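# Load two desk cartons into window seat, close lid

## Task

Move both cartons from the desk into the window seat, then close the seat's lid completely. The lid drops shut by itself whenever nothing supports it, so it must never drop freely for more than a short distance and must not be slammed, or the task fails. One robot or both may be used. At the end, release everything and move the robots away. The task also fails if any robot topples or is left leaning.

## Robot and tools

Robots: r1 and r2, two identical Hello Robot Stretch 4 units. Each has an omni-wheel base, a lift riding on a mast, one arm that telescopes forward, a three-joint wrist (yaw, pitch, roll) and a two-finger gripper. Each carries four cameras: <name>_head_camera, <name>_head_left_camera, <name>_head_right_camera and <name>_wrist_camera. A robot stands roughly 1.6 m tall; its base rim lies within 0.23 m of its base origin.

Frames: each robot uses its own base frame, with the origin on the floor beneath the base centre, x pointing forward, y to the left and z upward. hand_pose (a point between the open fingertips) is reported in that frame and may be slightly off. The odometry frame is the base frame as it was when the scene began. Because every robot reports in its own frames, relative positions between r1 and r2 can only be judged from images, lidar_m and wrist_depth_mm.

execute_actions: argument "actions" is a list holding one action or none (an empty list only returns state and pictures). The action is an object keyed by "r1" and/or "r2"; each robot gets its own entry. Inside, use "base", "joints", or both, plus optional "pace" and "contact_limits"; or use only "end_of_arm": "enable_torque" to re-power wrist or gripper motors that shut off. Everything in one action starts at once. "base" holds exactly one relative move, measured from where the base last reported itself: {"translate_m": d} straight, forward positive, -2 to 2 m; {"strafe_m": d} sideways, left positive, -2 to 2 m; {"rotate_rad": d} in place, counter-clockwise positive, -3.2 to 3.2. "joints" are absolute targets by name: lift_m 0 to 1.2 m; arm_m 0 to 0.55 m; wrist_yaw_rad -1.134 to 4.276 (0 straight ahead, positive left, 3.14 stowed; above 3.4 the arm may obstruct); wrist_pitch_rad -1.117 to 4.259 (0 level, 1.57 pointing down); wrist_roll_rad -1.117 to 4.259 (0 fingers level, positive is clockwise viewed from behind); gripper_m -0.038 to 0.141, the fingertip gap in metres, negative meaning the fingers press together. Out-of-range joint targets get clipped and reported; any other bad value or unknown key rejects the whole call. "pace" is "slow", "default", "fast" or "max" (base about 0.1/0.3/0.4/0.6 m/s and 1/2/3/4 rad/s, reduced when the lift is above 0.2 m). "contact_limits": {"arm_m": v}, v from 0 (gentlest) to 0.75 (firmest), default 0.5. "cameras" optionally lists camera names or "all"; [] returns no images. Each action is capped at 15 s. A joint or robot you omit may still be driving toward an earlier target.

wait: {"seconds": 0 to 10}; commands nothing new and returns the same report as an empty action.

zoom_image: {"camera": name, "region": [x0, y0, x1, y1]} in pixels of that camera's most recent full image, top-left origin, at most 504 by 504.

finished_scene: {"scene": n}; closes the current scene irreversibly and reports success. The goal must already hold and remain true.

Result lines: base_status and joint_status give how each commanded motion ended: "done" (for the base, wheels turned the full amount, slipping included), "off_target" (resting short and maybe still pushing), "contact_stop_at_<key>" (met resistance; that part goes slack), "limit_stop_at_<name>" (built-in limit, e.g. own_body or tilt), "time_out", "torque_fault" (wrist or gripper motor went limp; send enable_torque). After these the old target is discarded. on_its_own describes uncommanded behaviour; there "held at" is the target, not the position. A reported stop cancels the remaining calls in that reply. joint_positions are current values. base_odometry counts wheel turns only; compare turned_by_wheels and turned_by_imu, and a gap above about 0.1 rad suggests a collision or slip. base_tilt gives forward and right lean in degrees, with a small fixed bias. motor_effort is percent of max, signed toward higher joint values, peak in brackets; for wheel_0..2 positive means turning right. A clear change in gripper effort signals a firm grip, while gripper_m and "done" alone prove nothing. lidar_m lists 12 distances in 30-degree sectors, first straight ahead then counter-clockwise (4th left, 7th behind, 10th right); "-" means nothing seen or closer than 0.25 m. wrist_depth_mm is a 7 by 7 grid of depths, 100 to 2000 mm.

Gripping: command a gap smaller than the object; tighter squeezes harder and pulls it toward the wrist. If fingertips snag on a surface, raise the lift. To unfold at scene start, send lift_m 0.4 with wrist_yaw_rad 0 together. Tilting the gripper up while rolled can trigger own_body stops.

Cautions: the lid must be guided down, never released from height or allowed to slam. Don't drop cartons. Don't turn or drive with over 1 kg held and arm_m above 0.2, especially at fast paces; strong steady pushes, high grips or high contact limits can tip a robot, and leaning beyond 6 degrees disables lift, arm and wheels. A level gripper holding over about 2 kg can fault the wrist. Keep robots from touching: once bases meet, even millimetres more of driving presses hard and can end the run. Identical commands may differ by up to about 3 cm per metre between robots, which matters if both hold one load. Loose objects may get brief external nudges. Thinking time lets the scene run on while the last command is held.

Camera calibration lists, per camera, OpenCV intrinsics K, distortion D, image size, and T_world_to_cam mapping that robot's base frame into the camera frame; values carry small errors, larger for the wrist camera at long arm extension.

Each tool is called after "Emit:" by a JSON object that holds its "name" and its "arguments".

## Session

Emit:
{"name": "execute_actions", "arguments": {"actions": []}}

Scene clock: 0.00 s.
r1.base_odometry: x=+0.000 y=+0.000 heading=+0.000 (m, m, rad; r1's odometry frame)
r1.turned_by_wheels: +0.000 (rad since the last result)
r1.turned_by_imu: +0.000 (rad since the last result)
r1.base_tilt: forward=-0.2 right=-0.5 (deg)
r1.lidar_m: 1.67 1.95 2.29 1.69 1.41 1.58 1.69 1.30 1.23 1.26 1.75 2.10
r1.base_status: not commanded
r1.joint_positions: lift_m=+0.243 arm_m=-0.001 wrist_yaw_rad=+3.169 wrist_pitch_rad=+0.016 wrist_roll_rad=-0.012 gripper_m=+0.057
r1.joint_status: not commanded
r1.motor_effort: lift_m=+19 arm_m=+0 wrist_yaw_rad=+0 wrist_pitch_rad=-7 wrist_roll_rad=+1 gripper_m=-5 wheel_0=+0 wheel_1=-1 wheel_2=+0 (%)
r1.hand_pose: x=-0.1208 y=+0.0794 z=+0.4170 quat_wxyz=(-0.014, -0.008, -0.006, +1.000) (m; r1's base frame)
r1.wrist_depth_mm: - 134 - 1863 1618 1464 1366 / - 133 - 1863 1708 1499 1366 / - 119 168 1808 1661 1499 1336 / - 125 191 1921 1618 1499 1366 / 133 135 1863 1921 1618 1537 1366 / 212 1464 212 1499 214 1138 1042 / 205 1281 1060 108 960 831 798
r2.base_odometry: x=+0.000 y=+0.000 heading=+0.000 (m, m, rad; r2's odometry frame)
r2.turned_by_wheels: +0.000 (rad since the last result)
r2.turned_by_imu: +0.000 (rad since the last result)
r2.base_tilt: forward=-1.1 right=-0.1 (deg)
r2.lidar_m: 1.36 2.01 1.89 2.11 2.30 1.48 0.95 0.90 1.62 1.11 1.04 1.07
r2.base_status: not commanded
r2.joint_positions: lift_m=+0.136 arm_m=+0.000 wrist_yaw_rad=+3.141 wrist_pitch_rad=+0.017 wrist_roll_rad=-0.003 gripper_m=+0.057
r2.joint_status: not commanded
r2.motor_effort: lift_m=+17 arm_m=+0 wrist_yaw_rad=+0 wrist_pitch_rad=-7 wrist_roll_rad=-2 gripper_m=-3 wheel_0=-1 wheel_1=+1 wheel_2=-1 (%)
r2.hand_pose: x=-0.1179 y=+0.0877 z=+0.3096 quat_wxyz=(+0.000, -0.008, -0.002, +1.000) (m; r2's base frame)
r2.wrist_depth_mm: - 128 1098 - - - - / - 125 184 1576 - - - / 109 133 234 - - - - / 134 1661 - - - - - / 1281 1499 1366 1576 1661 1863 1983 / 904 878 842 931 203 1042 1118 / 676 281 723 - 741 723 768
pictures: r1_head_camera, r1_head_left_camera, r1_head_right_camera, r1_wrist_camera, r2_head_camera, r2_head_left_camera, r2_head_right_camera, r2_wrist_camera
Images, in order (width x height): r1_head_camera 420x560, r1_head_left_camera 420x672, r1_head_right_camera 420x672, r1_wrist_camera 616x392, r2_head_camera 420x560, r2_head_left_camera 420x672, r2_head_right_camera 420x672, r2_wrist_camera 616x392.

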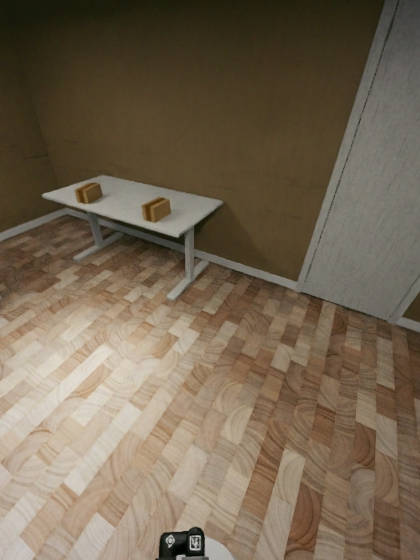

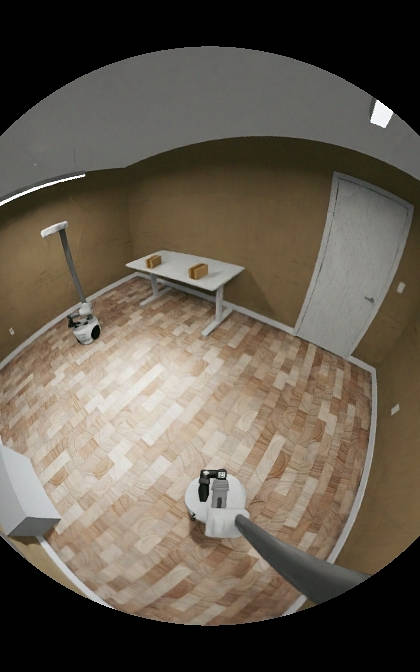

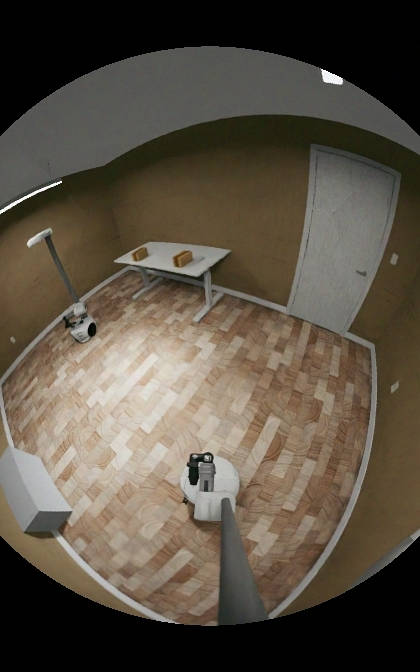

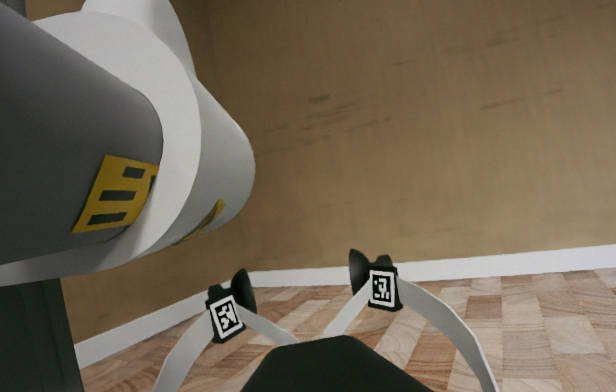

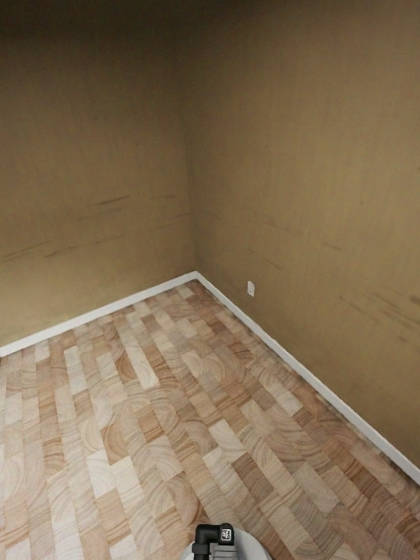

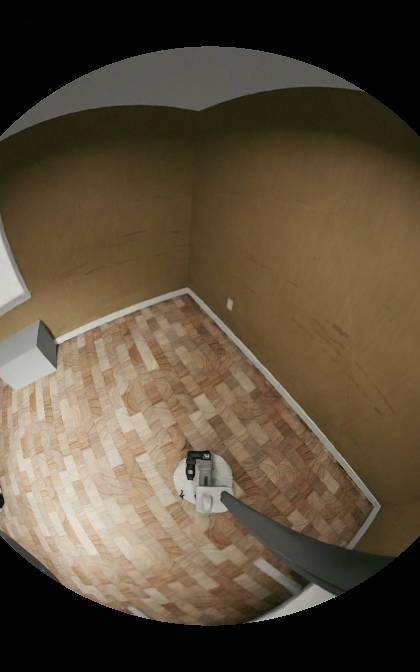

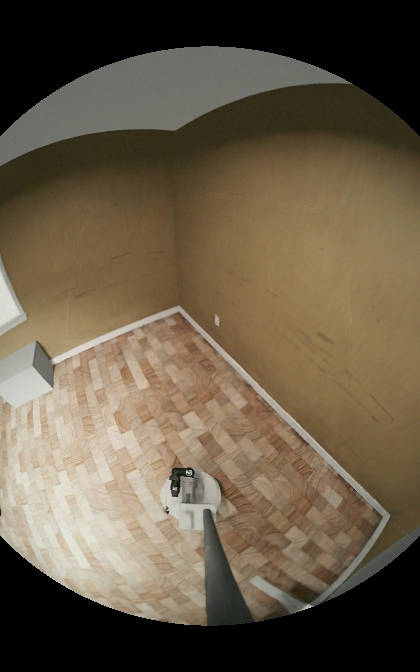

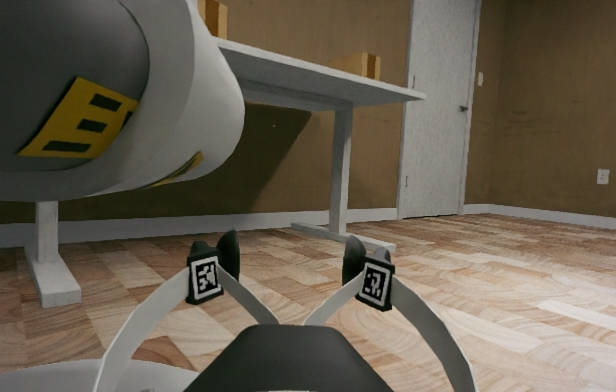

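Emit:
{"name": "execute_actions", "arguments": {"actions": [{"r1": {"base": {"rotate_rad": 1.9}, "joints": {"lift_m": 0.4, "wrist_yaw_rad": 0}}, "r2": {"base": {"rotate_rad": 3.0}, "joints": {"lift_m": 0.4, "wrist_yaw_rad": 0}}}], "cameras": ["r1_head_camera", "r2_head_camera", "r1_head_left_camera", "r2_head_left_camera"]}}

Scene clock: 7.27 s.
r1.base_odometry: x=+0.000 y=+0.000 heading=+1.899 (m, m, rad; r1's odometry frame)
r1.turned_by_wheels: +1.899 (rad since the last result)
r1.turned_by_imu: +1.915 (rad since the last result)
r1.base_tilt: forward=-0.2 right=-0.4 (deg)
r1.lidar_m: 1.38 1.59 1.60 1.39 1.23 1.24 1.50 2.11 1.79 1.69 2.16 2.97
r1.base_status: done
r1.joint_positions: lift_m=+0.400 arm_m=-0.001 wrist_yaw_rad=+0.001 wrist_pitch_rad=+0.016 wrist_roll_rad=-0.012 gripper_m=+0.057
r1.joint_status: all done
r1.motor_effort: lift_m=+24(25) arm_m=+0(0) wrist_yaw_rad=-1(6) wrist_pitch_rad=-7(4) wrist_roll_rad=+1(1) gripper_m=-1(2) wheel_0=-4(9) wheel_1=-5(10) wheel_2=-5(10) (%)
r1.hand_pose: x=+0.4585 y=-0.0873 z=+0.5732 quat_wxyz=(+1.000, -0.006, +0.008, +0.000) (m; r1's base frame)
r1.wrist_depth_mm: 1255 1464 1863 - - - - / 1229 1464 1756 - - - - / 1255 1430 1756 - - - - / 1255 1366 1708 - - - - / 1182 1366 1499 1537 - - - / 1182 1336 211 1430 213 1537 1430 / 1160 1308 1182 108 1281 1098 1060
r2.base_odometry: x=+0.000 y=+0.000 heading=+3.000 (m, m, rad; r2's odometry frame)
r2.turned_by_wheels: +3.000 (rad since the last result)
r2.turned_by_imu: +3.033 (rad since the last result)
r2.base_tilt: forward=-0.9 right=+0.0 (deg)
r2.lidar_m: 1.05 0.89 1.70 1.17 1.02 1.04 1.28 2.03 1.88 1.91 2.14 1.78
r2.base_status: done
r2.joint_positions: lift_m=+0.400 arm_m=+0.000 wrist_yaw_rad=+0.000 wrist_pitch_rad=+0.017 wrist_roll_rad=-0.003 gripper_m=+0.057
r2.joint_status: all done
r2.motor_effort: lift_m=+21(24) arm_m=+0(0) wrist_yaw_rad=+0(6) wrist_pitch_rad=-7(8) wrist_roll_rad=-2(2) gripper_m=-1(0) wheel_0=-2(9) wheel_1=-2(6) wheel_2=+0(8) (%)
r2.hand_pose: x=+0.4590 y=-0.0873 z=+0.5730 quat_wxyz=(+1.000, -0.002, +0.008, +0.000) (m; r2's base frame)
r2.wrist_depth_mm: 1281 1499 1708 - - - - / 768 820 1808 - - - - / 1281 1078 1336 1366 - - - / 1366 1576 1863 - - - - / 1397 1537 1756 - - - - / 1366 1464 1397 1537 204 1756 1863 / 1182 1098 1205 - 1255 1205 1281
pictures: r1_head_camera, r1_head_left_camera, r2_head_camera, r2_head_left_camera
Images, in order (width x height): r1_head_camera 420x560, r1_head_left_camera 420x672, r2_head_camera 420x560, r2_head_left_camera 420x672.

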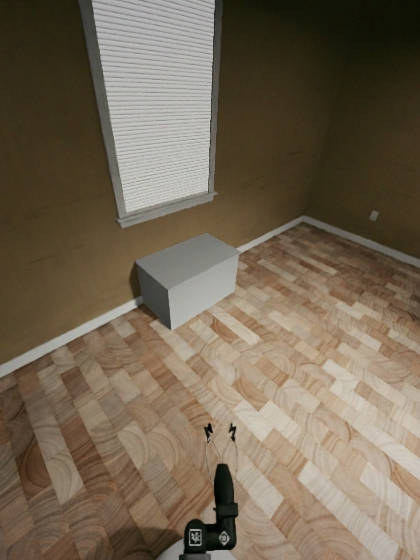

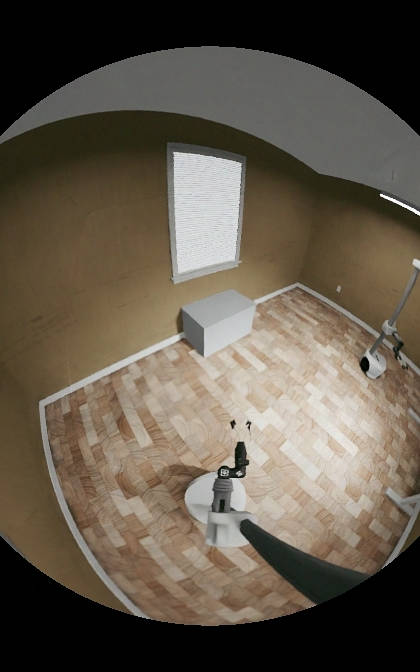

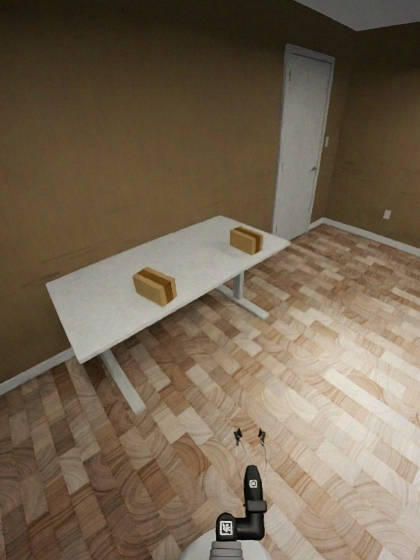

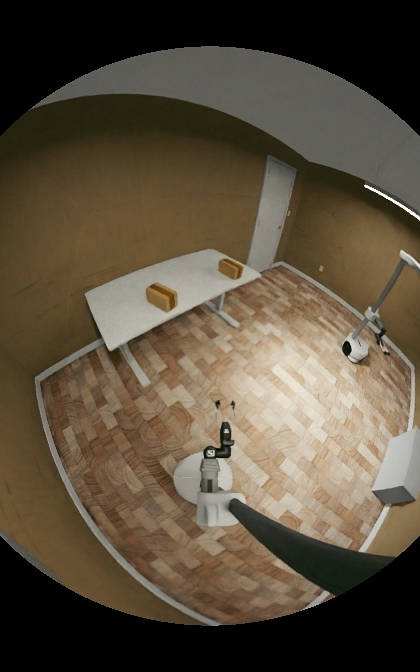

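Emit:
{"name": "zoom_image", "arguments": {"camera": "r1_head_camera", "region": [110, 210, 270, 340]}}

Emit:
{"name": "zoom_image", "arguments": {"camera": "r2_head_camera", "region": [40, 200, 300, 420]}}

Region (110, 210, 270, 340) of r1_head_camera's 420x560 image, scaled by 3.150, with more detail than that image has; it fills the top 410 rows of this view, and the rest is white.

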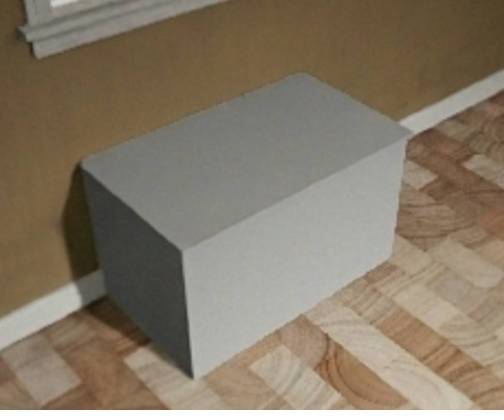

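Region (40, 200, 300, 420) of r2_head_camera's 420x560 image, scaled by 1.938, with more detail than that image has; it fills the top 426 rows of this view, and the rest is white.

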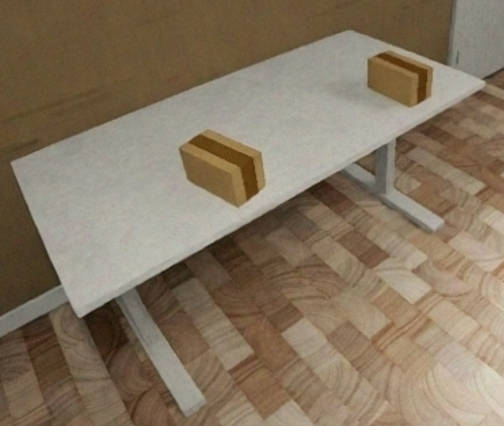

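Emit:
{"name": "execute_actions", "arguments": {"actions": [{"r1": {"base": {"strafe_m": 0.29}, "joints": {"lift_m": 0.22, "gripper_m": 0.0}, "pace": "fast"}, "r2": {"base": {"rotate_rad": 0.77}, "joints": {"gripper_m": 0.14}, "pace": "fast"}}], "cameras": []}}

Emit:
{"name": "execute_actions", "arguments": {"actions": [{"r1": {"base": {"translate_m": 0.7}, "pace": "fast"}, "r2": {"base": {"strafe_m": -0.46}, "joints": {"lift_m": 0.62}, "pace": "fast"}}], "cameras": ["r1_head_camera", "r2_head_camera", "r1_wrist_camera", "r2_wrist_camera"]}}

Scene clock: 66.67 s.
r1.base_odometry: x=-0.275 y=-0.093 heading=+1.899 (m, m, rad; r1's odometry frame)
r1.turned_by_wheels: +0.000 (rad since the last result)
r1.turned_by_imu: -0.001 (rad since the last result)
r1.base_tilt: forward=-0.2 right=-0.5 (deg)
r1.lidar_m: 1.36 1.38 1.41 1.13 0.99 1.02 1.24 2.24 2.25 1.96 2.52 1.79
r1.base_status: done
r1.joint_positions: lift_m=+0.220 arm_m=-0.001 wrist_yaw_rad=+0.000 wrist_pitch_rad=+0.016 wrist_roll_rad=-0.012 gripper_m=+0.000
r1.joint_status: all done
r1.motor_effort: lift_m=+15(20) arm_m=+0(0) wrist_yaw_rad=+0(1) wrist_pitch_rad=-7(7) wrist_roll_rad=+0(0) gripper_m=-5(5) wheel_0=+2(15) wheel_1=+0(19) wheel_2=+0(3) (%)
r1.hand_pose: x=+0.4585 y=-0.0874 z=+0.3939 quat_wxyz=(+1.000, -0.006, +0.008, +0.000) (m; r1's base frame)
r1.wrist_depth_mm: 1098 1308 1537 1983 - - - / 1138 1281 1537 1921 - - - / 1098 1255 1537 1863 - - - / 1060 1255 1430 1336 1661 - - / 1060 1229 1397 1229 1576 1808 1618 / 1042 1205 1366 195 183 1118 991 / 1025 1098 946 108 891 741 759
r2.base_odometry: x=+0.000 y=+0.000 heading=-2.514 (m, m, rad; r2's odometry frame)
r2.turned_by_wheels: +0.770 (rad since the last result)
r2.turned_by_imu: +0.777 (rad since the last result)
r2.base_tilt: forward=-1.0 right=-0.2 (deg)
r2.lidar_m: 0.90 1.45 1.05 1.02 1.11 1.60 2.02 1.85 2.45 2.56 1.28 0.92
r2.base_status: done
r2.joint_positions: lift_m=+0.400 arm_m=+0.000 wrist_yaw_rad=+0.000 wrist_pitch_rad=+0.017 wrist_roll_rad=-0.003 gripper_m=+0.140
r2.joint_status: all done
r2.motor_effort: lift_m=+21(21) arm_m=+0(0) wrist_yaw_rad=+0(1) wrist_pitch_rad=-8(7) wrist_roll_rad=-1(2) gripper_m=-5(1) wheel_0=-3(9) wheel_1=-3(8) wheel_2=+0(8) (%)
r2.hand_pose: x=+0.4590 y=-0.0874 z=+0.5731 quat_wxyz=(+1.000, -0.002, +0.008, +0.000) (m; r2's base frame)
r2.wrist_depth_mm: 1430 1430 1430 1430 1430 1464 1464 / 1430 1430 1397 1499 1464 750 1430 / 1430 1430 1464 976 931 788 946 / 1499 1499 1464 1499 1537 1430 1464 / 1499 212 1499 1499 1464 1499 1499 / 1464 1397 1430 1042 1537 1537 1537 / 1160 1118 1205 - 1229 1281 1308
pictures: none
No camera images: the call's "cameras" was empty. Leave "cameras" out to get every camera's image.

Scene clock: 69.70 s.
r1.base_odometry: x=-0.500 y=+0.569 heading=+1.899 (m, m, rad; r1's odometry frame)
r1.turned_by_wheels: +0.000 (rad since the last result)
r1.turned_by_imu: -0.003 (rad since the last result)
r1.base_tilt: forward=-0.2 right=-0.5 (deg)
r1.lidar_m: 0.68 0.88 0.88 1.08 1.49 1.49 1.80 2.82 2.22 1.87 3.24 0.87
r1.base_status: done
r1.joint_positions: lift_m=+0.220 arm_m=-0.001 wrist_yaw_rad=+0.000 wrist_pitch_rad=+0.016 wrist_roll_rad=-0.012 gripper_m=+0.000
r1.joint_status: not commanded
r1.motor_effort: lift_m=+16(15) arm_m=+0(0) wrist_yaw_rad=+0(0) wrist_pitch_rad=-6(6) wrist_roll_rad=+1(1) gripper_m=-4(6) wheel_0=+3(10) wheel_1=+3(5) wheel_2=-1(14) (%)
r1.hand_pose: x=+0.4585 y=-0.0874 z=+0.3939 quat_wxyz=(+1.000, -0.006, +0.008, +0.000) (m; r1's base frame)
r1.wrist_depth_mm: 668 750 960 1182 1618 - - / 668 768 917 1160 1537 - - / 647 750 904 1118 1499 - - / 647 750 854 554 683 976 - / 634 715 569 480 647 931 1537 / 627 732 591 195 183 891 991 / 615 699 549 108 627 741 741
r2.base_odometry: x=-0.270 y=+0.372 heading=-2.514 (m, m, rad; r2's odometry frame)
r2.turned_by_wheels: +0.000 (rad since the last result)
r2.turned_by_imu: +0.001 (rad since the last result)
r2.base_tilt: forward=-1.0 right=-0.1 (deg)
r2.lidar_m: 0.88 0.92 1.53 1.49 1.60 2.12 1.70 1.69 1.87 3.22 1.20 0.93
r2.base_status: done
r2.joint_positions: lift_m=+0.620 arm_m=+0.000 wrist_yaw_rad=+0.000 wrist_pitch_rad=+0.017 wrist_roll_rad=-0.003 gripper_m=+0.140
r2.joint_status: all done
r2.motor_effort: lift_m=+22(23) arm_m=+0(0) wrist_yaw_rad=-1(0) wrist_pitch_rad=-7(8) wrist_roll_rad=-1(3) gripper_m=+0(3) wheel_0=+1(13) wheel_1=+2(13) wheel_2=-1(0) (%)
r2.hand_pose: x=+0.4590 y=-0.0874 z=+0.7930 quat_wxyz=(+1.000, -0.002, +0.008, +0.000) (m; r2's base frame)
r2.wrist_depth_mm: 1397 1397 1430 1397 1397 1397 1397 / 1464 1430 1430 1397 1430 1430 1464 / 1430 1430 1464 1464 1464 1430 1464 / 1430 1255 1025 715 1464 1464 917 / 1464 214 1464 778 707 741 788 / 1464 1025 1464 1464 1537 1464 1499 / 1464 1118 1464 - 1499 1537 1464
pictures: r1_head_camera, r1_wrist_camera, r2_head_camera, r2_wrist_camera
camera_calibration (this result's frames):
r1_wrist_camera: T_world_to_cam=[[-0.0482594, -0.984789, -0.166919, 0.0038746], [-0.0126621, 0.167704, -0.985756, 0.46111], [0.998755, -0.0454585, -0.0205628, -0.22647], [0, 0, 0, 1]] pos_world=[0.232213, -0.083809, 0.450532]
r2_wrist_camera: T_world_to_cam=[[-0.0423396, -0.998113, 0.0444645, -0.115576], [-0.10174, -0.0399659, -0.994008, 0.868346], [0.99391, -0.0466097, -0.0998555, -0.152224], [0, 0, 0, 1]] pos_world=[0.234748, -0.0877485, 0.853081]
Images, in order (width x height): r1_head_camera 420x560, r1_wrist_camera 616x392, r2_head_camera 420x560, r2_wrist_camera 616x392.

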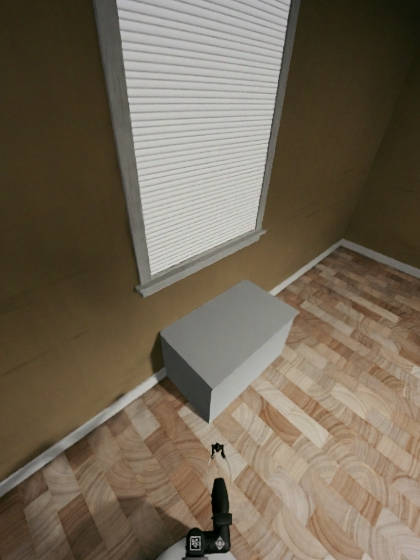

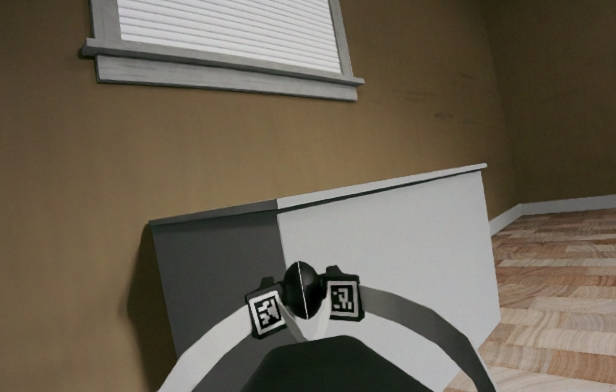

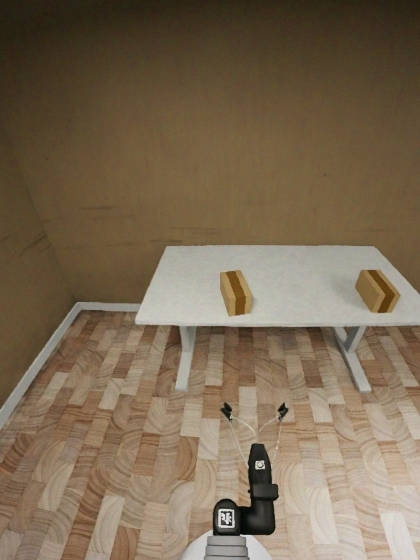

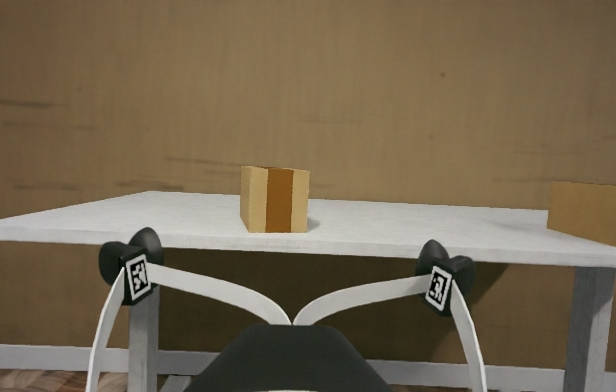

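Emit:
{"name": "zoom_image", "arguments": {"camera": "r1_wrist_camera", "region": [130, 140, 520, 340]}}

Region (130, 140, 520, 340) of r1_wrist_camera's 616x392 image, scaled by 1.292; it fills the top 258 rows of this view, and the rest is white.

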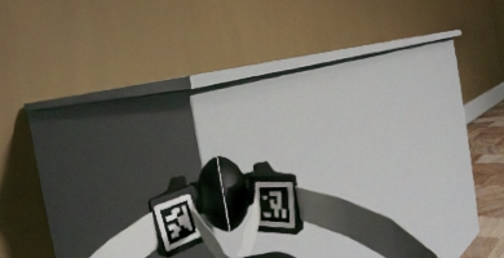

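Emit:
{"name": "execute_actions", "arguments": {"actions": [{"r1": {"base": {"strafe_m": -0.06}, "joints": {"arm_m": 0.12}}, "r2": {"base": {"translate_m": 0.3}, "joints": {"lift_m": 0.605}, "pace": "fast"}}], "cameras": ["r1_head_camera", "r2_head_camera", "r1_wrist_camera", "r2_wrist_camera"]}}

Scene clock: 92.60 s.
r1.base_odometry: x=-0.444 y=+0.588 heading=+1.899 (m, m, rad; r1's odometry frame)
r1.turned_by_wheels: +0.000 (rad since the last result)
r1.turned_by_imu: -0.001 (rad since the last result)
r1.base_tilt: forward=-0.1 right=-0.5 (deg)
r1.lidar_m: 0.70 0.91 0.92 1.13 1.53 1.53 1.85 2.79 2.16 2.00 3.20 0.93
r1.base_status: done
r1.joint_positions: lift_m=+0.220 arm_m=+0.119 wrist_yaw_rad=+0.000 wrist_pitch_rad=+0.016 wrist_roll_rad=-0.012 gripper_m=+0.000
r1.joint_status: all done
r1.motor_effort: lift_m=+15(15) arm_m=+8(8) wrist_yaw_rad=+1(1) wrist_pitch_rad=-6(6) wrist_roll_rad=+0(1) gripper_m=-3(5) wheel_0=+3(10) wheel_1=-3(11) wheel_2=+0(1) (%)
r1.hand_pose: x=+0.5779 y=-0.0874 z=+0.3939 quat_wxyz=(+1.000, -0.006, +0.008, +0.000) (m; r1's base frame)
r1.wrist_depth_mm: 609 707 878 1138 1537 - - / 615 723 878 1078 1499 - - / 615 715 866 1078 1430 - - / 609 699 798 477 585 866 - / 603 508 357 413 554 809 1537 / 574 544 347 195 183 778 1008 / 574 597 345 108 544 723 759
r2.base_odometry: x=-0.513 y=+0.196 heading=-2.514 (m, m, rad; r2's odometry frame)
r2.turned_by_wheels: +0.000 (rad since the last result)
r2.turned_by_imu: -0.002 (rad since the last result)
r2.base_tilt: forward=-1.0 right=-0.1 (deg)
r2.lidar_m: 0.57 0.63 1.55 1.49 1.57 2.26 1.99 2.03 2.02 3.24 0.85 0.60
r2.base_status: done
r2.joint_positions: lift_m=+0.605 arm_m=+0.000 wrist_yaw_rad=+0.000 wrist_pitch_rad=+0.017 wrist_roll_rad=-0.003 gripper_m=+0.140
r2.joint_status: all done
r2.motor_effort: lift_m=+13(18) arm_m=+0(0) wrist_yaw_rad=-1(1) wrist_pitch_rad=-8(8) wrist_roll_rad=-1(1) gripper_m=+4(5) wheel_0=+1(7) wheel_1=+3(8) wheel_2=+1(12) (%)
r2.hand_pose: x=+0.4590 y=-0.0874 z=+0.7787 quat_wxyz=(+1.000, -0.002, +0.008, +0.000) (m; r2's base frame)
r2.wrist_depth_mm: 1098 1118 1118 1118 1118 1118 1118 / 1118 1118 1118 1118 1138 1138 1138 / 1098 1160 1138 1160 1138 1138 1160 / 1160 1118 750 439 1138 1182 1160 / 452 213 430 439 530 574 603 / 715 370 370 368 373 375 387 / 1205 1205 1205 - 1205 1205 1229
pictures: r1_head_camera, r1_wrist_camera, r2_head_camera, r2_wrist_camera
camera_calibration (this result's frames):
r1_wrist_camera: T_world_to_cam=[[-0.0483692, -0.984783, -0.166919, 0.00967098], [-0.0126432, 0.167705, -0.985756, 0.462617], [0.99875, -0.0455699, -0.0205626, -0.345769], [0, 0, 0, 1]] pos_world=[0.351653, -0.083816, 0.450532]
r2_wrist_camera: T_world_to_cam=[[-0.0423456, -0.998113, 0.0444648, -0.114939], [-0.101742, -0.0399654, -0.994008, 0.854122], [0.993909, -0.0466158, -0.0998572, -0.153651], [0, 0, 0, 1]] pos_world=[0.234748, -0.0877489, 0.838771]
Images, in order (width x height): r1_head_camera 420x560, r1_wrist_camera 616x392, r2_head_camera 420x560, r2_wrist_camera 616x392.

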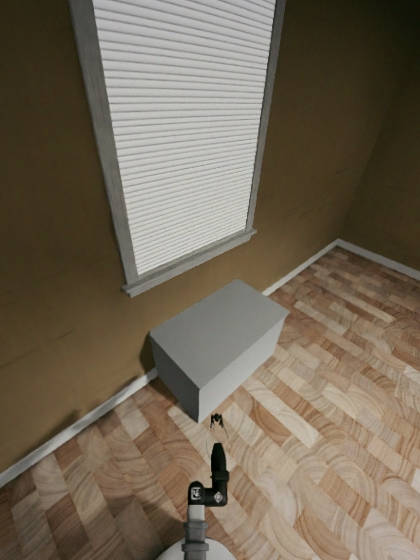

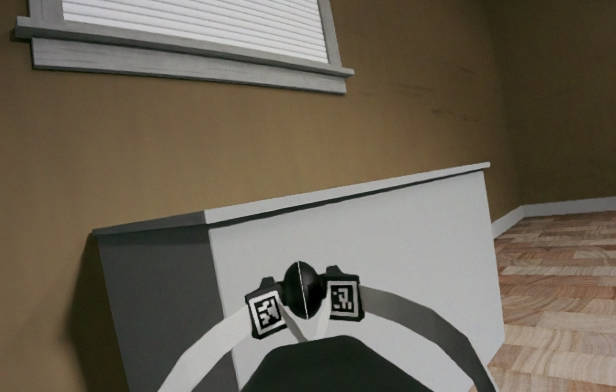

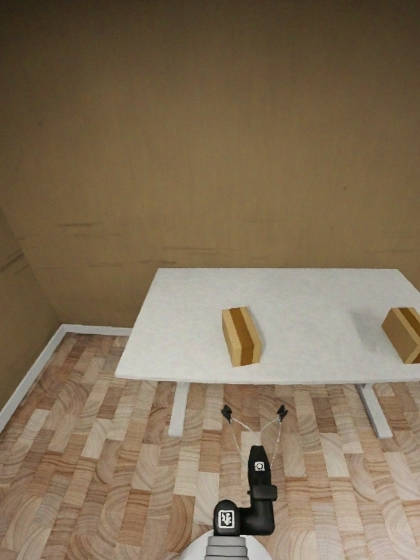

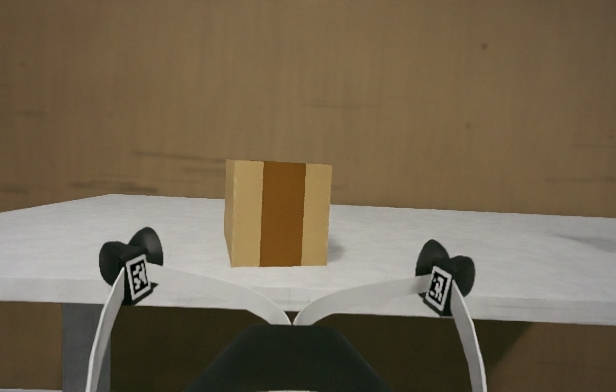

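Emit:
{"name": "execute_actions", "arguments": {"actions": [{"r1": {"joints": {"arm_m": 0.33}, "contact_limits": {"arm_m": 0.1}, "pace": "slow"}, "r2": {"joints": {"arm_m": 0.26, "wrist_yaw_rad": 0.04}, "contact_limits": {"arm_m": 0.2}}}], "cameras": ["r1_head_camera", "r2_head_camera", "r1_wrist_camera", "r2_wrist_camera"]}}

Scene clock: 112.03 s.
r1.base_odometry: x=-0.444 y=+0.588 heading=+1.898 (m, m, rad; r1's odometry frame)
r1.turned_by_wheels: -0.002 (rad since the last result)
r1.turned_by_imu: -0.003 (rad since the last result)
r1.base_tilt: forward=-0.1 right=-0.4 (deg)
r1.lidar_m: 0.67 0.92 0.93 1.12 1.53 1.54 1.83 2.78 2.17 2.00 3.21 0.93
r1.base_status: not commanded
r1.joint_positions: lift_m=+0.220 arm_m=+0.310 wrist_yaw_rad=-0.022 wrist_pitch_rad=+0.016 wrist_roll_rad=-0.012 gripper_m=+0.000
r1.joint_status: arm_m contact_stop (moved +0.191 of +0.211)
r1.on_its_own: arm_m is slack since a contact_stop (your +0.330 is given up); wrist_yaw_rad is at rest, and its effort (+63) is outside its rest range (-13 to +13)
r1.motor_effort: lift_m=+15(16) arm_m=+0(13) wrist_yaw_rad=+63(63) wrist_pitch_rad=-5(6) wrist_roll_rad=+1(0) gripper_m=-7(6) wheel_0=-6(6) wheel_1=-4(4) wheel_2=-12(12) (%)
r1.contact_limits: arm_m 0.1
r1.hand_pose: x=+0.7670 y=-0.0937 z=+0.3939 quat_wxyz=(+1.000, -0.006, +0.008, -0.011) (m; r1's base frame)
r1.wrist_depth_mm: 512 591 723 931 1366 - - / 512 597 732 931 1308 - - / 500 591 732 917 1229 1863 - / 496 574 668 268 338 535 - / 145 155 196 236 325 508 1576 / 196 158 186 187 190 484 976 / 218 155 160 108 329 433 732
r2.base_odometry: x=-0.513 y=+0.196 heading=-2.514 (m, m, rad; r2's odometry frame)
r2.turned_by_wheels: +0.000 (rad since the last result)
r2.turned_by_imu: -0.002 (rad since the last result)
r2.base_tilt: forward=-1.1 right=+0.0 (deg)
r2.lidar_m: 0.58 0.62 1.54 1.48 1.60 2.25 1.96 2.02 2.02 3.25 0.84 0.59
r2.base_status: not commanded
r2.joint_positions: lift_m=+0.605 arm_m=+0.258 wrist_yaw_rad=+0.040 wrist_pitch_rad=+0.017 wrist_roll_rad=-0.003 gripper_m=+0.140
r2.joint_status: all done
r2.motor_effort: lift_m=+13(13) arm_m=+10(10) wrist_yaw_rad=+0(6) wrist_pitch_rad=-8(7) wrist_roll_rad=-2(3) gripper_m=+5(2) wheel_0=+1(0) wheel_1=+2(3) wheel_2=+1(1) (%)
r2.contact_limits: arm_m 0.2
r2.hand_pose: x=+0.7208 y=-0.0757 z=+0.7787 quat_wxyz=(+1.000, -0.002, +0.008, +0.020) (m; r2's base frame)
r2.wrist_depth_mm: 878 891 878 878 866 866 854 / 904 904 878 878 878 878 854 / 904 904 891 891 878 866 866 / 917 917 177 183 195 891 891 / 439 212 180 187 198 554 597 / 286 273 181 183 198 307 347 / 213 216 190 - 205 236 244
pictures: r1_head_camera, r1_wrist_camera, r2_head_camera, r2_wrist_camera
camera_calibration (this result's frames):
r1_wrist_camera: T_world_to_cam=[[-0.0698528, -0.983493, -0.166917, 0.0292348], [-0.00904026, 0.167943, -0.985755, 0.463301], [0.997516, -0.0673488, -0.0206223, -0.535972], [0, 0, 0, 1]] pos_world=[0.540871, -0.085153, 0.450528]
r2_wrist_camera: T_world_to_cam=[[-0.00223059, -0.999009, 0.0444634, -0.121201], [-0.100023, -0.0440177, -0.994011, 0.879695], [0.994983, -0.00666458, -0.0998252, -0.411143], [0, 0, 0, 1]] pos_world=[0.496799, -0.0850986, 0.838773]
Images, in order (width x height): r1_head_camera 420x560, r1_wrist_camera 616x392, r2_head_camera 420x560, r2_wrist_camera 616x392.

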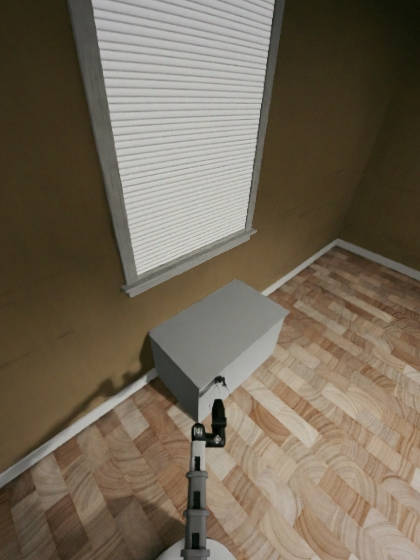

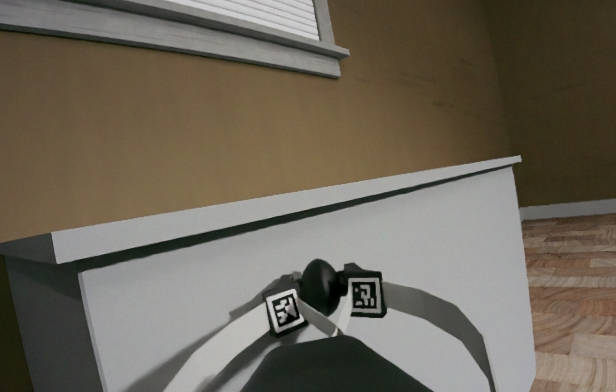

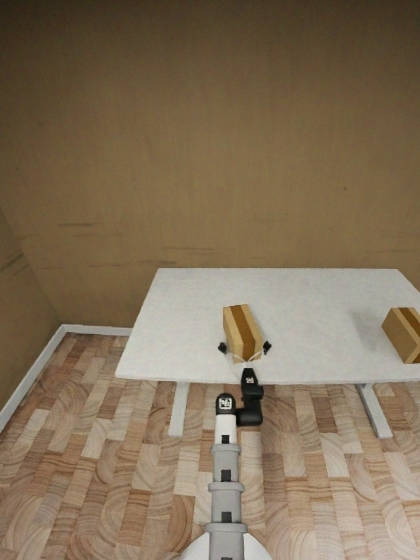

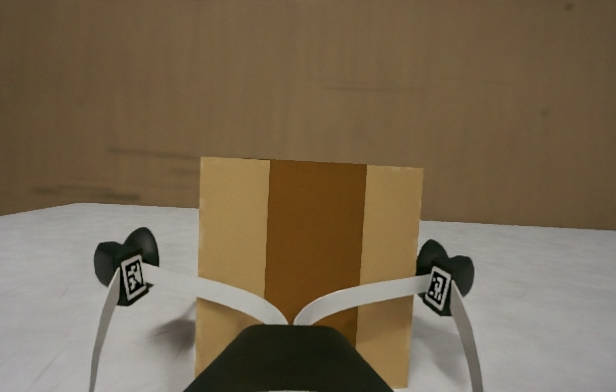

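Emit:
{"name": "execute_actions", "arguments": {"actions": [{"r1": {"joints": {"arm_m": 0.292, "wrist_yaw_rad": 0}, "pace": "slow"}, "r2": {"joints": {"arm_m": 0.285, "wrist_yaw_rad": 0.015}, "contact_limits": {"arm_m": 0.2}}}], "cameras": []}}

Emit:
{"name": "execute_actions", "arguments": {"actions": [{"r1": {"joints": {"lift_m": 0.27}, "pace": "slow"}, "r2": {"joints": {"gripper_m": 0.05}}}], "cameras": ["r1_head_camera", "r2_head_camera", "r1_wrist_camera", "r2_wrist_camera"]}}

Scene clock: 120.73 s.
r1.base_odometry: x=-0.443 y=+0.588 heading=+1.898 (m, m, rad; r1's odometry frame)
r1.turned_by_wheels: +0.000 (rad since the last result)
r1.turned_by_imu: -0.001 (rad since the last result)
r1.base_tilt: forward=-0.3 right=-0.6 (deg)
r1.lidar_m: 0.68 0.91 0.91 1.12 1.53 1.54 1.82 2.80 2.16 2.01 3.21 0.92
r1.base_status: not commanded
r1.joint_positions: lift_m=+0.220 arm_m=+0.293 wrist_yaw_rad=-0.011 wrist_pitch_rad=+0.016 wrist_roll_rad=-0.012 gripper_m=+0.000
r1.joint_status: all done
r1.on_its_own: wrist_yaw_rad is at rest, and its effort (+32) is outside its rest range (-13 to +13)
r1.motor_effort: lift_m=+15(15) arm_m=-6(8) wrist_yaw_rad=+32(62) wrist_pitch_rad=-8(4) wrist_roll_rad=+1(1) gripper_m=-6(7) wheel_0=-8(8) wheel_1=-4(4) wheel_2=-12(12) (%)
r1.hand_pose: x=+0.7516 y=-0.0906 z=+0.3939 quat_wxyz=(+1.000, -0.006, +0.008, -0.006) (m; r1's base frame)
r1.wrist_depth_mm: 525 603 715 946 1366 - - / 521 597 741 917 1255 - - / 512 597 723 891 1229 1863 - / 500 580 676 277 355 535 - / 240 165 204 244 334 508 1537 / 297 173 190 191 185 488 976 / 336 172 158 109 334 477 723
r2.base_odometry: x=-0.513 y=+0.196 heading=-2.514 (m, m, rad; r2's odometry frame)
r2.turned_by_wheels: +0.000 (rad since the last result)
r2.turned_by_imu: -0.001 (rad since the last result)
r2.base_tilt: forward=-1.0 right=-0.1 (deg)
r2.lidar_m: 0.58 0.60 1.52 1.46 1.59 2.25 1.98 2.02 2.02 3.24 0.83 0.62
r2.base_status: not commanded
r2.joint_positions: lift_m=+0.605 arm_m=+0.283 wrist_yaw_rad=+0.015 wrist_pitch_rad=+0.017 wrist_roll_rad=-0.003 gripper_m=+0.140
r2.joint_status: all done
r2.motor_effort: lift_m=+13(13) arm_m=+10(11) wrist_yaw_rad=-1(5) wrist_pitch_rad=-8(7) wrist_roll_rad=-1(3) gripper_m=+2(2) wheel_0=+0(1) wheel_1=+2(2) wheel_2=+1(1) (%)
r2.contact_limits: arm_m 0.2
r2.hand_pose: x=+0.7439 y=-0.0830 z=+0.7787 quat_wxyz=(+1.000, -0.002, +0.008, +0.008) (m; r2's base frame)
r2.wrist_depth_mm: 842 854 854 842 854 854 831 / 866 866 854 854 878 854 842 / 866 866 866 854 878 878 854 / 891 866 173 179 195 866 866 / 442 215 175 182 198 559 603 / 287 273 175 170 198 309 347 / 213 216 212 - 207 235 243
pictures: none
No camera images: the call's "cameras" was empty. Leave "cameras" out to get every camera's image.

Scene clock: 122.63 s.
r1.base_odometry: x=-0.443 y=+0.588 heading=+1.898 (m, m, rad; r1's odometry frame)
r1.turned_by_wheels: +0.000 (rad since the last result)
r1.turned_by_imu: +0.000 (rad since the last result)
r1.base_tilt: forward=-0.1 right=-0.4 (deg)
r1.lidar_m: 0.72 0.92 0.91 1.09 1.53 1.54 1.84 2.79 2.15 2.02 3.19 0.91
r1.base_status: not commanded
r1.joint_positions: lift_m=+0.269 arm_m=+0.293 wrist_yaw_rad=-0.011 wrist_pitch_rad=+0.034 wrist_roll_rad=-0.012 gripper_m=+0.000
r1.joint_status: all done
r1.on_its_own: wrist_yaw_rad is at rest, and its effort (+31) is outside its rest range (-13 to +13); wrist_pitch_rad is at rest, and its effort (-59) is outside its rest range (-23 to +23)
r1.motor_effort: lift_m=+31(32) arm_m=-6(7) wrist_yaw_rad=+31(33) wrist_pitch_rad=-59(58) wrist_roll_rad=+1(1) gripper_m=-6(5) wheel_0=-7(8) wheel_1=-4(4) wheel_2=-12(12) (%)
r1.hand_pose: x=+0.7513 y=-0.0905 z=+0.4373 quat_wxyz=(+1.000, -0.006, +0.017, -0.005) (m; r1's base frame)
r1.wrist_depth_mm: 508 585 707 917 1308 - - / 508 603 723 917 1281 - - / 508 591 715 904 1205 1863 - / 504 580 691 788 496 574 - / 473 355 266 249 334 508 1537 / 278 163 183 195 185 496 1008 / 353 176 158 108 340 484 759
r2.base_odometry: x=-0.513 y=+0.196 heading=-2.514 (m, m, rad; r2's odometry frame)
r2.turned_by_wheels: +0.000 (rad since the last result)
r2.turned_by_imu: +0.000 (rad since the last result)
r2.base_tilt: forward=-1.1 right=-0.1 (deg)
r2.lidar_m: 0.58 0.60 1.55 1.48 1.58 2.26 2.00 1.99 2.02 3.25 0.80 0.59
r2.base_status: not commanded
r2.joint_positions: lift_m=+0.605 arm_m=+0.283 wrist_yaw_rad=+0.016 wrist_pitch_rad=+0.017 wrist_roll_rad=-0.003 gripper_m=+0.051
r2.joint_status: all done
r2.motor_effort: lift_m=+13(13) arm_m=+9(10) wrist_yaw_rad=-3(4) wrist_pitch_rad=-7(8) wrist_roll_rad=-2(2) gripper_m=-27(23) wheel_0=+1(1) wheel_1=+2(2) wheel_2=+1(1) (%)
r2.hand_pose: x=+0.7440 y=-0.0828 z=+0.7787 quat_wxyz=(+1.000, -0.002, +0.008, +0.008) (m; r2's base frame)
r2.wrist_depth_mm: 854 854 854 842 854 842 854 / 866 854 854 866 866 842 854 / 866 866 878 878 866 866 854 / 878 878 163 170 178 878 878 / 439 452 165 172 182 559 597 / 283 185 166 175 182 181 347 / 212 216 167 - 189 231 243
pictures: r1_head_camera, r1_wrist_camera, r2_head_camera, r2_wrist_camera
camera_calibration (this result's frames):
r1_wrist_camera: T_world_to_cam=[[-0.0620235, -0.984173, -0.165999, 0.0321628], [-0.0289582, 0.168024, -0.985358, 0.52022], [0.997655, -0.0563083, -0.0389213, -0.510312], [0, 0, 0, 1]] pos_world=[0.526175, -0.0844903, 0.49808]
r2_wrist_camera: T_world_to_cam=[[-0.0264117, -0.998661, 0.0444708, -0.110167], [-0.101228, -0.0415858, -0.993994, 0.882742], [0.994513, -0.0307548, -0.0999943, -0.435788], [0, 0, 0, 1]] pos_world=[0.519845, -0.0867129, 0.838762]
Images, in order (width x height): r1_head_camera 420x560, r1_wrist_camera 616x392, r2_head_camera 420x560, r2_wrist_camera 616x392.

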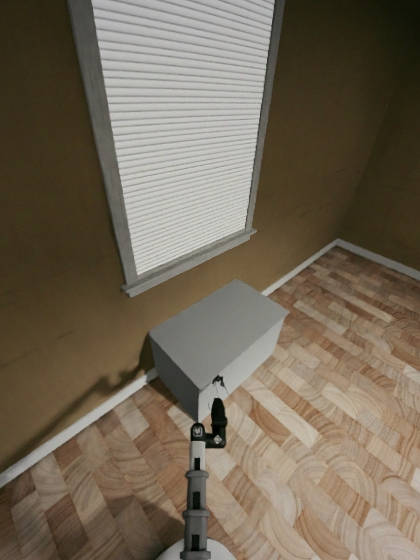

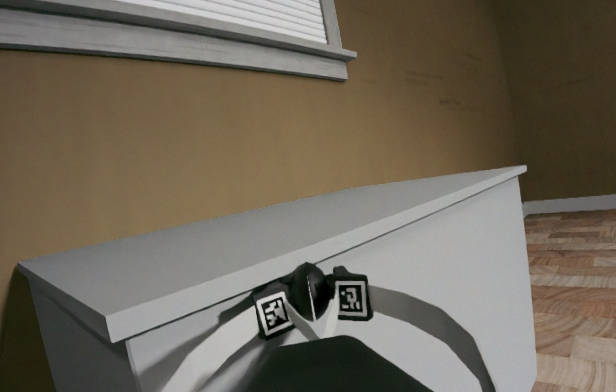

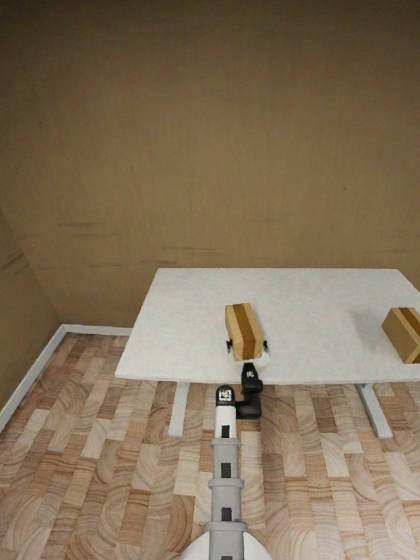

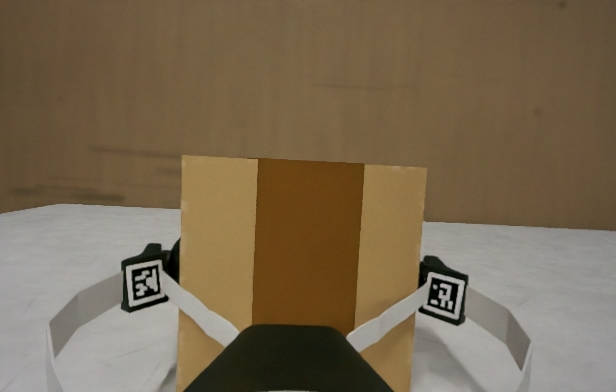

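Emit:
{"name": "execute_actions", "arguments": {"actions": [{"r1": {"joints": {"lift_m": 0.285}, "pace": "slow"}, "r2": {"joints": {"lift_m": 0.68, "gripper_m": 0.03}}}], "cameras": ["r2_head_camera", "r1_wrist_camera", "r2_wrist_camera"]}}

Scene clock: 127.67 s.
r1.base_odometry: x=-0.443 y=+0.588 heading=+1.898 (m, m, rad; r1's odometry frame)
r1.turned_by_wheels: +0.000 (rad since the last result)
r1.turned_by_imu: -0.001 (rad since the last result)
r1.base_tilt: forward=-0.1 right=-0.5 (deg)
r1.lidar_m: 0.69 0.92 0.92 1.12 1.52 1.54 1.85 2.79 2.14 2.01 3.19 0.95
r1.base_status: not commanded
r1.joint_positions: lift_m=+0.284 arm_m=+0.293 wrist_yaw_rad=-0.011 wrist_pitch_rad=+0.035 wrist_roll_rad=-0.012 gripper_m=+0.000
r1.joint_status: all done
r1.on_its_own: wrist_yaw_rad is at rest, and its effort (+31) is outside its rest range (-13 to +13); wrist_pitch_rad is at rest, and its effort (-60) is outside its rest range (-23 to +23)
r1.motor_effort: lift_m=+31(32) arm_m=-6(6) wrist_yaw_rad=+31(31) wrist_pitch_rad=-60(69) wrist_roll_rad=+0(1) gripper_m=-6(5) wheel_0=-7(8) wheel_1=-4(3) wheel_2=-12(12) (%)
r1.hand_pose: x=+0.7513 y=-0.0905 z=+0.4521 quat_wxyz=(+1.000, -0.006, +0.018, -0.005) (m; r1's base frame)
r1.wrist_depth_mm: 500 580 707 904 1281 - - / 512 591 715 904 1281 - - / 508 597 715 904 1229 1921 - / 500 585 691 820 603 585 - / 484 445 287 248 338 500 1661 / 279 163 183 195 185 496 1008 / 353 178 158 108 342 484 768
r2.base_odometry: x=-0.513 y=+0.196 heading=-2.514 (m, m, rad; r2's odometry frame)
r2.turned_by_wheels: +0.000 (rad since the last result)
r2.turned_by_imu: -0.001 (rad since the last result)
r2.base_tilt: forward=-1.0 right=-0.2 (deg)
r2.lidar_m: 0.58 0.64 1.51 1.48 1.59 2.27 1.99 2.02 2.01 3.24 0.79 0.59
r2.base_status: not commanded
r2.joint_positions: lift_m=+0.679 arm_m=+0.283 wrist_yaw_rad=+0.015 wrist_pitch_rad=+0.024 wrist_roll_rad=-0.003 gripper_m=+0.031
r2.joint_status: all done
r2.on_its_own: wrist_pitch_rad is at rest, and its effort (-28) is outside its rest range (-23 to +23)
r2.motor_effort: lift_m=+24(26) arm_m=+10(9) wrist_yaw_rad=-1(3) wrist_pitch_rad=-28(27) wrist_roll_rad=-1(2) gripper_m=-30(30) wheel_0=+1(1) wheel_1=+2(2) wheel_2=+1(1) (%)
r2.hand_pose: x=+0.7439 y=-0.0830 z=+0.8508 quat_wxyz=(+1.000, -0.002, +0.012, +0.008) (m; r2's base frame)
r2.wrist_depth_mm: 831 854 842 842 831 854 842 / 854 854 854 854 854 854 854 / 866 866 866 854 866 866 866 / 891 866 168 174 182 878 866 / 691 699 164 170 178 891 878 / 421 180 160 167 172 176 535 / 329 340 156 - 171 370 366
pictures: r1_wrist_camera, r2_head_camera, r2_wrist_camera
camera_calibration (this result's frames):
r1_wrist_camera: T_world_to_cam=[[-0.0621636, -0.984172, -0.165954, 0.034695], [-0.0298415, 0.168034, -0.985329, 0.535389], [0.99762, -0.0562993, -0.0398148, -0.509295], [0, 0, 0, 1]] pos_world=[0.526216, -0.0844903, 0.513015]
r2_wrist_camera: T_world_to_cam=[[-0.0267527, -0.99864, 0.0447593, -0.113556], [-0.108011, -0.0416255, -0.993278, 0.958896], [0.99379, -0.0314073, -0.106751, -0.422255], [0, 0, 0, 1]] pos_world=[0.520166, -0.0867494, 0.912456]
Images, in order (width x height): r1_wrist_camera 616x392, r2_head_camera 420x560, r2_wrist_camera 616x392.

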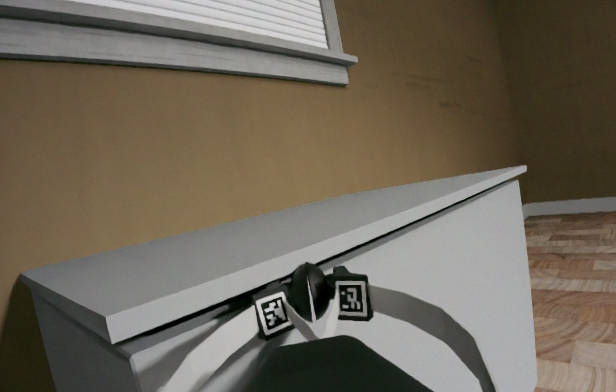

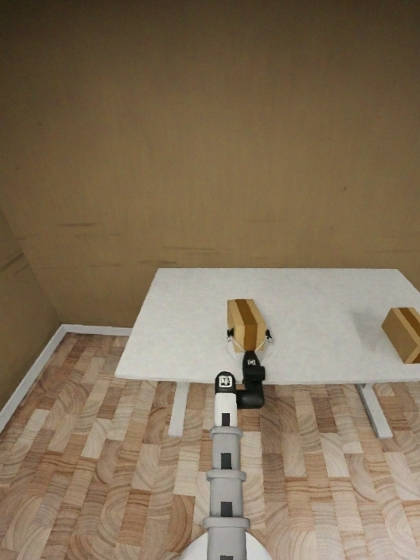

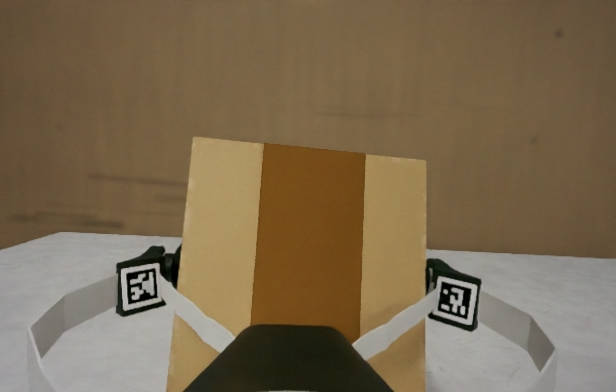

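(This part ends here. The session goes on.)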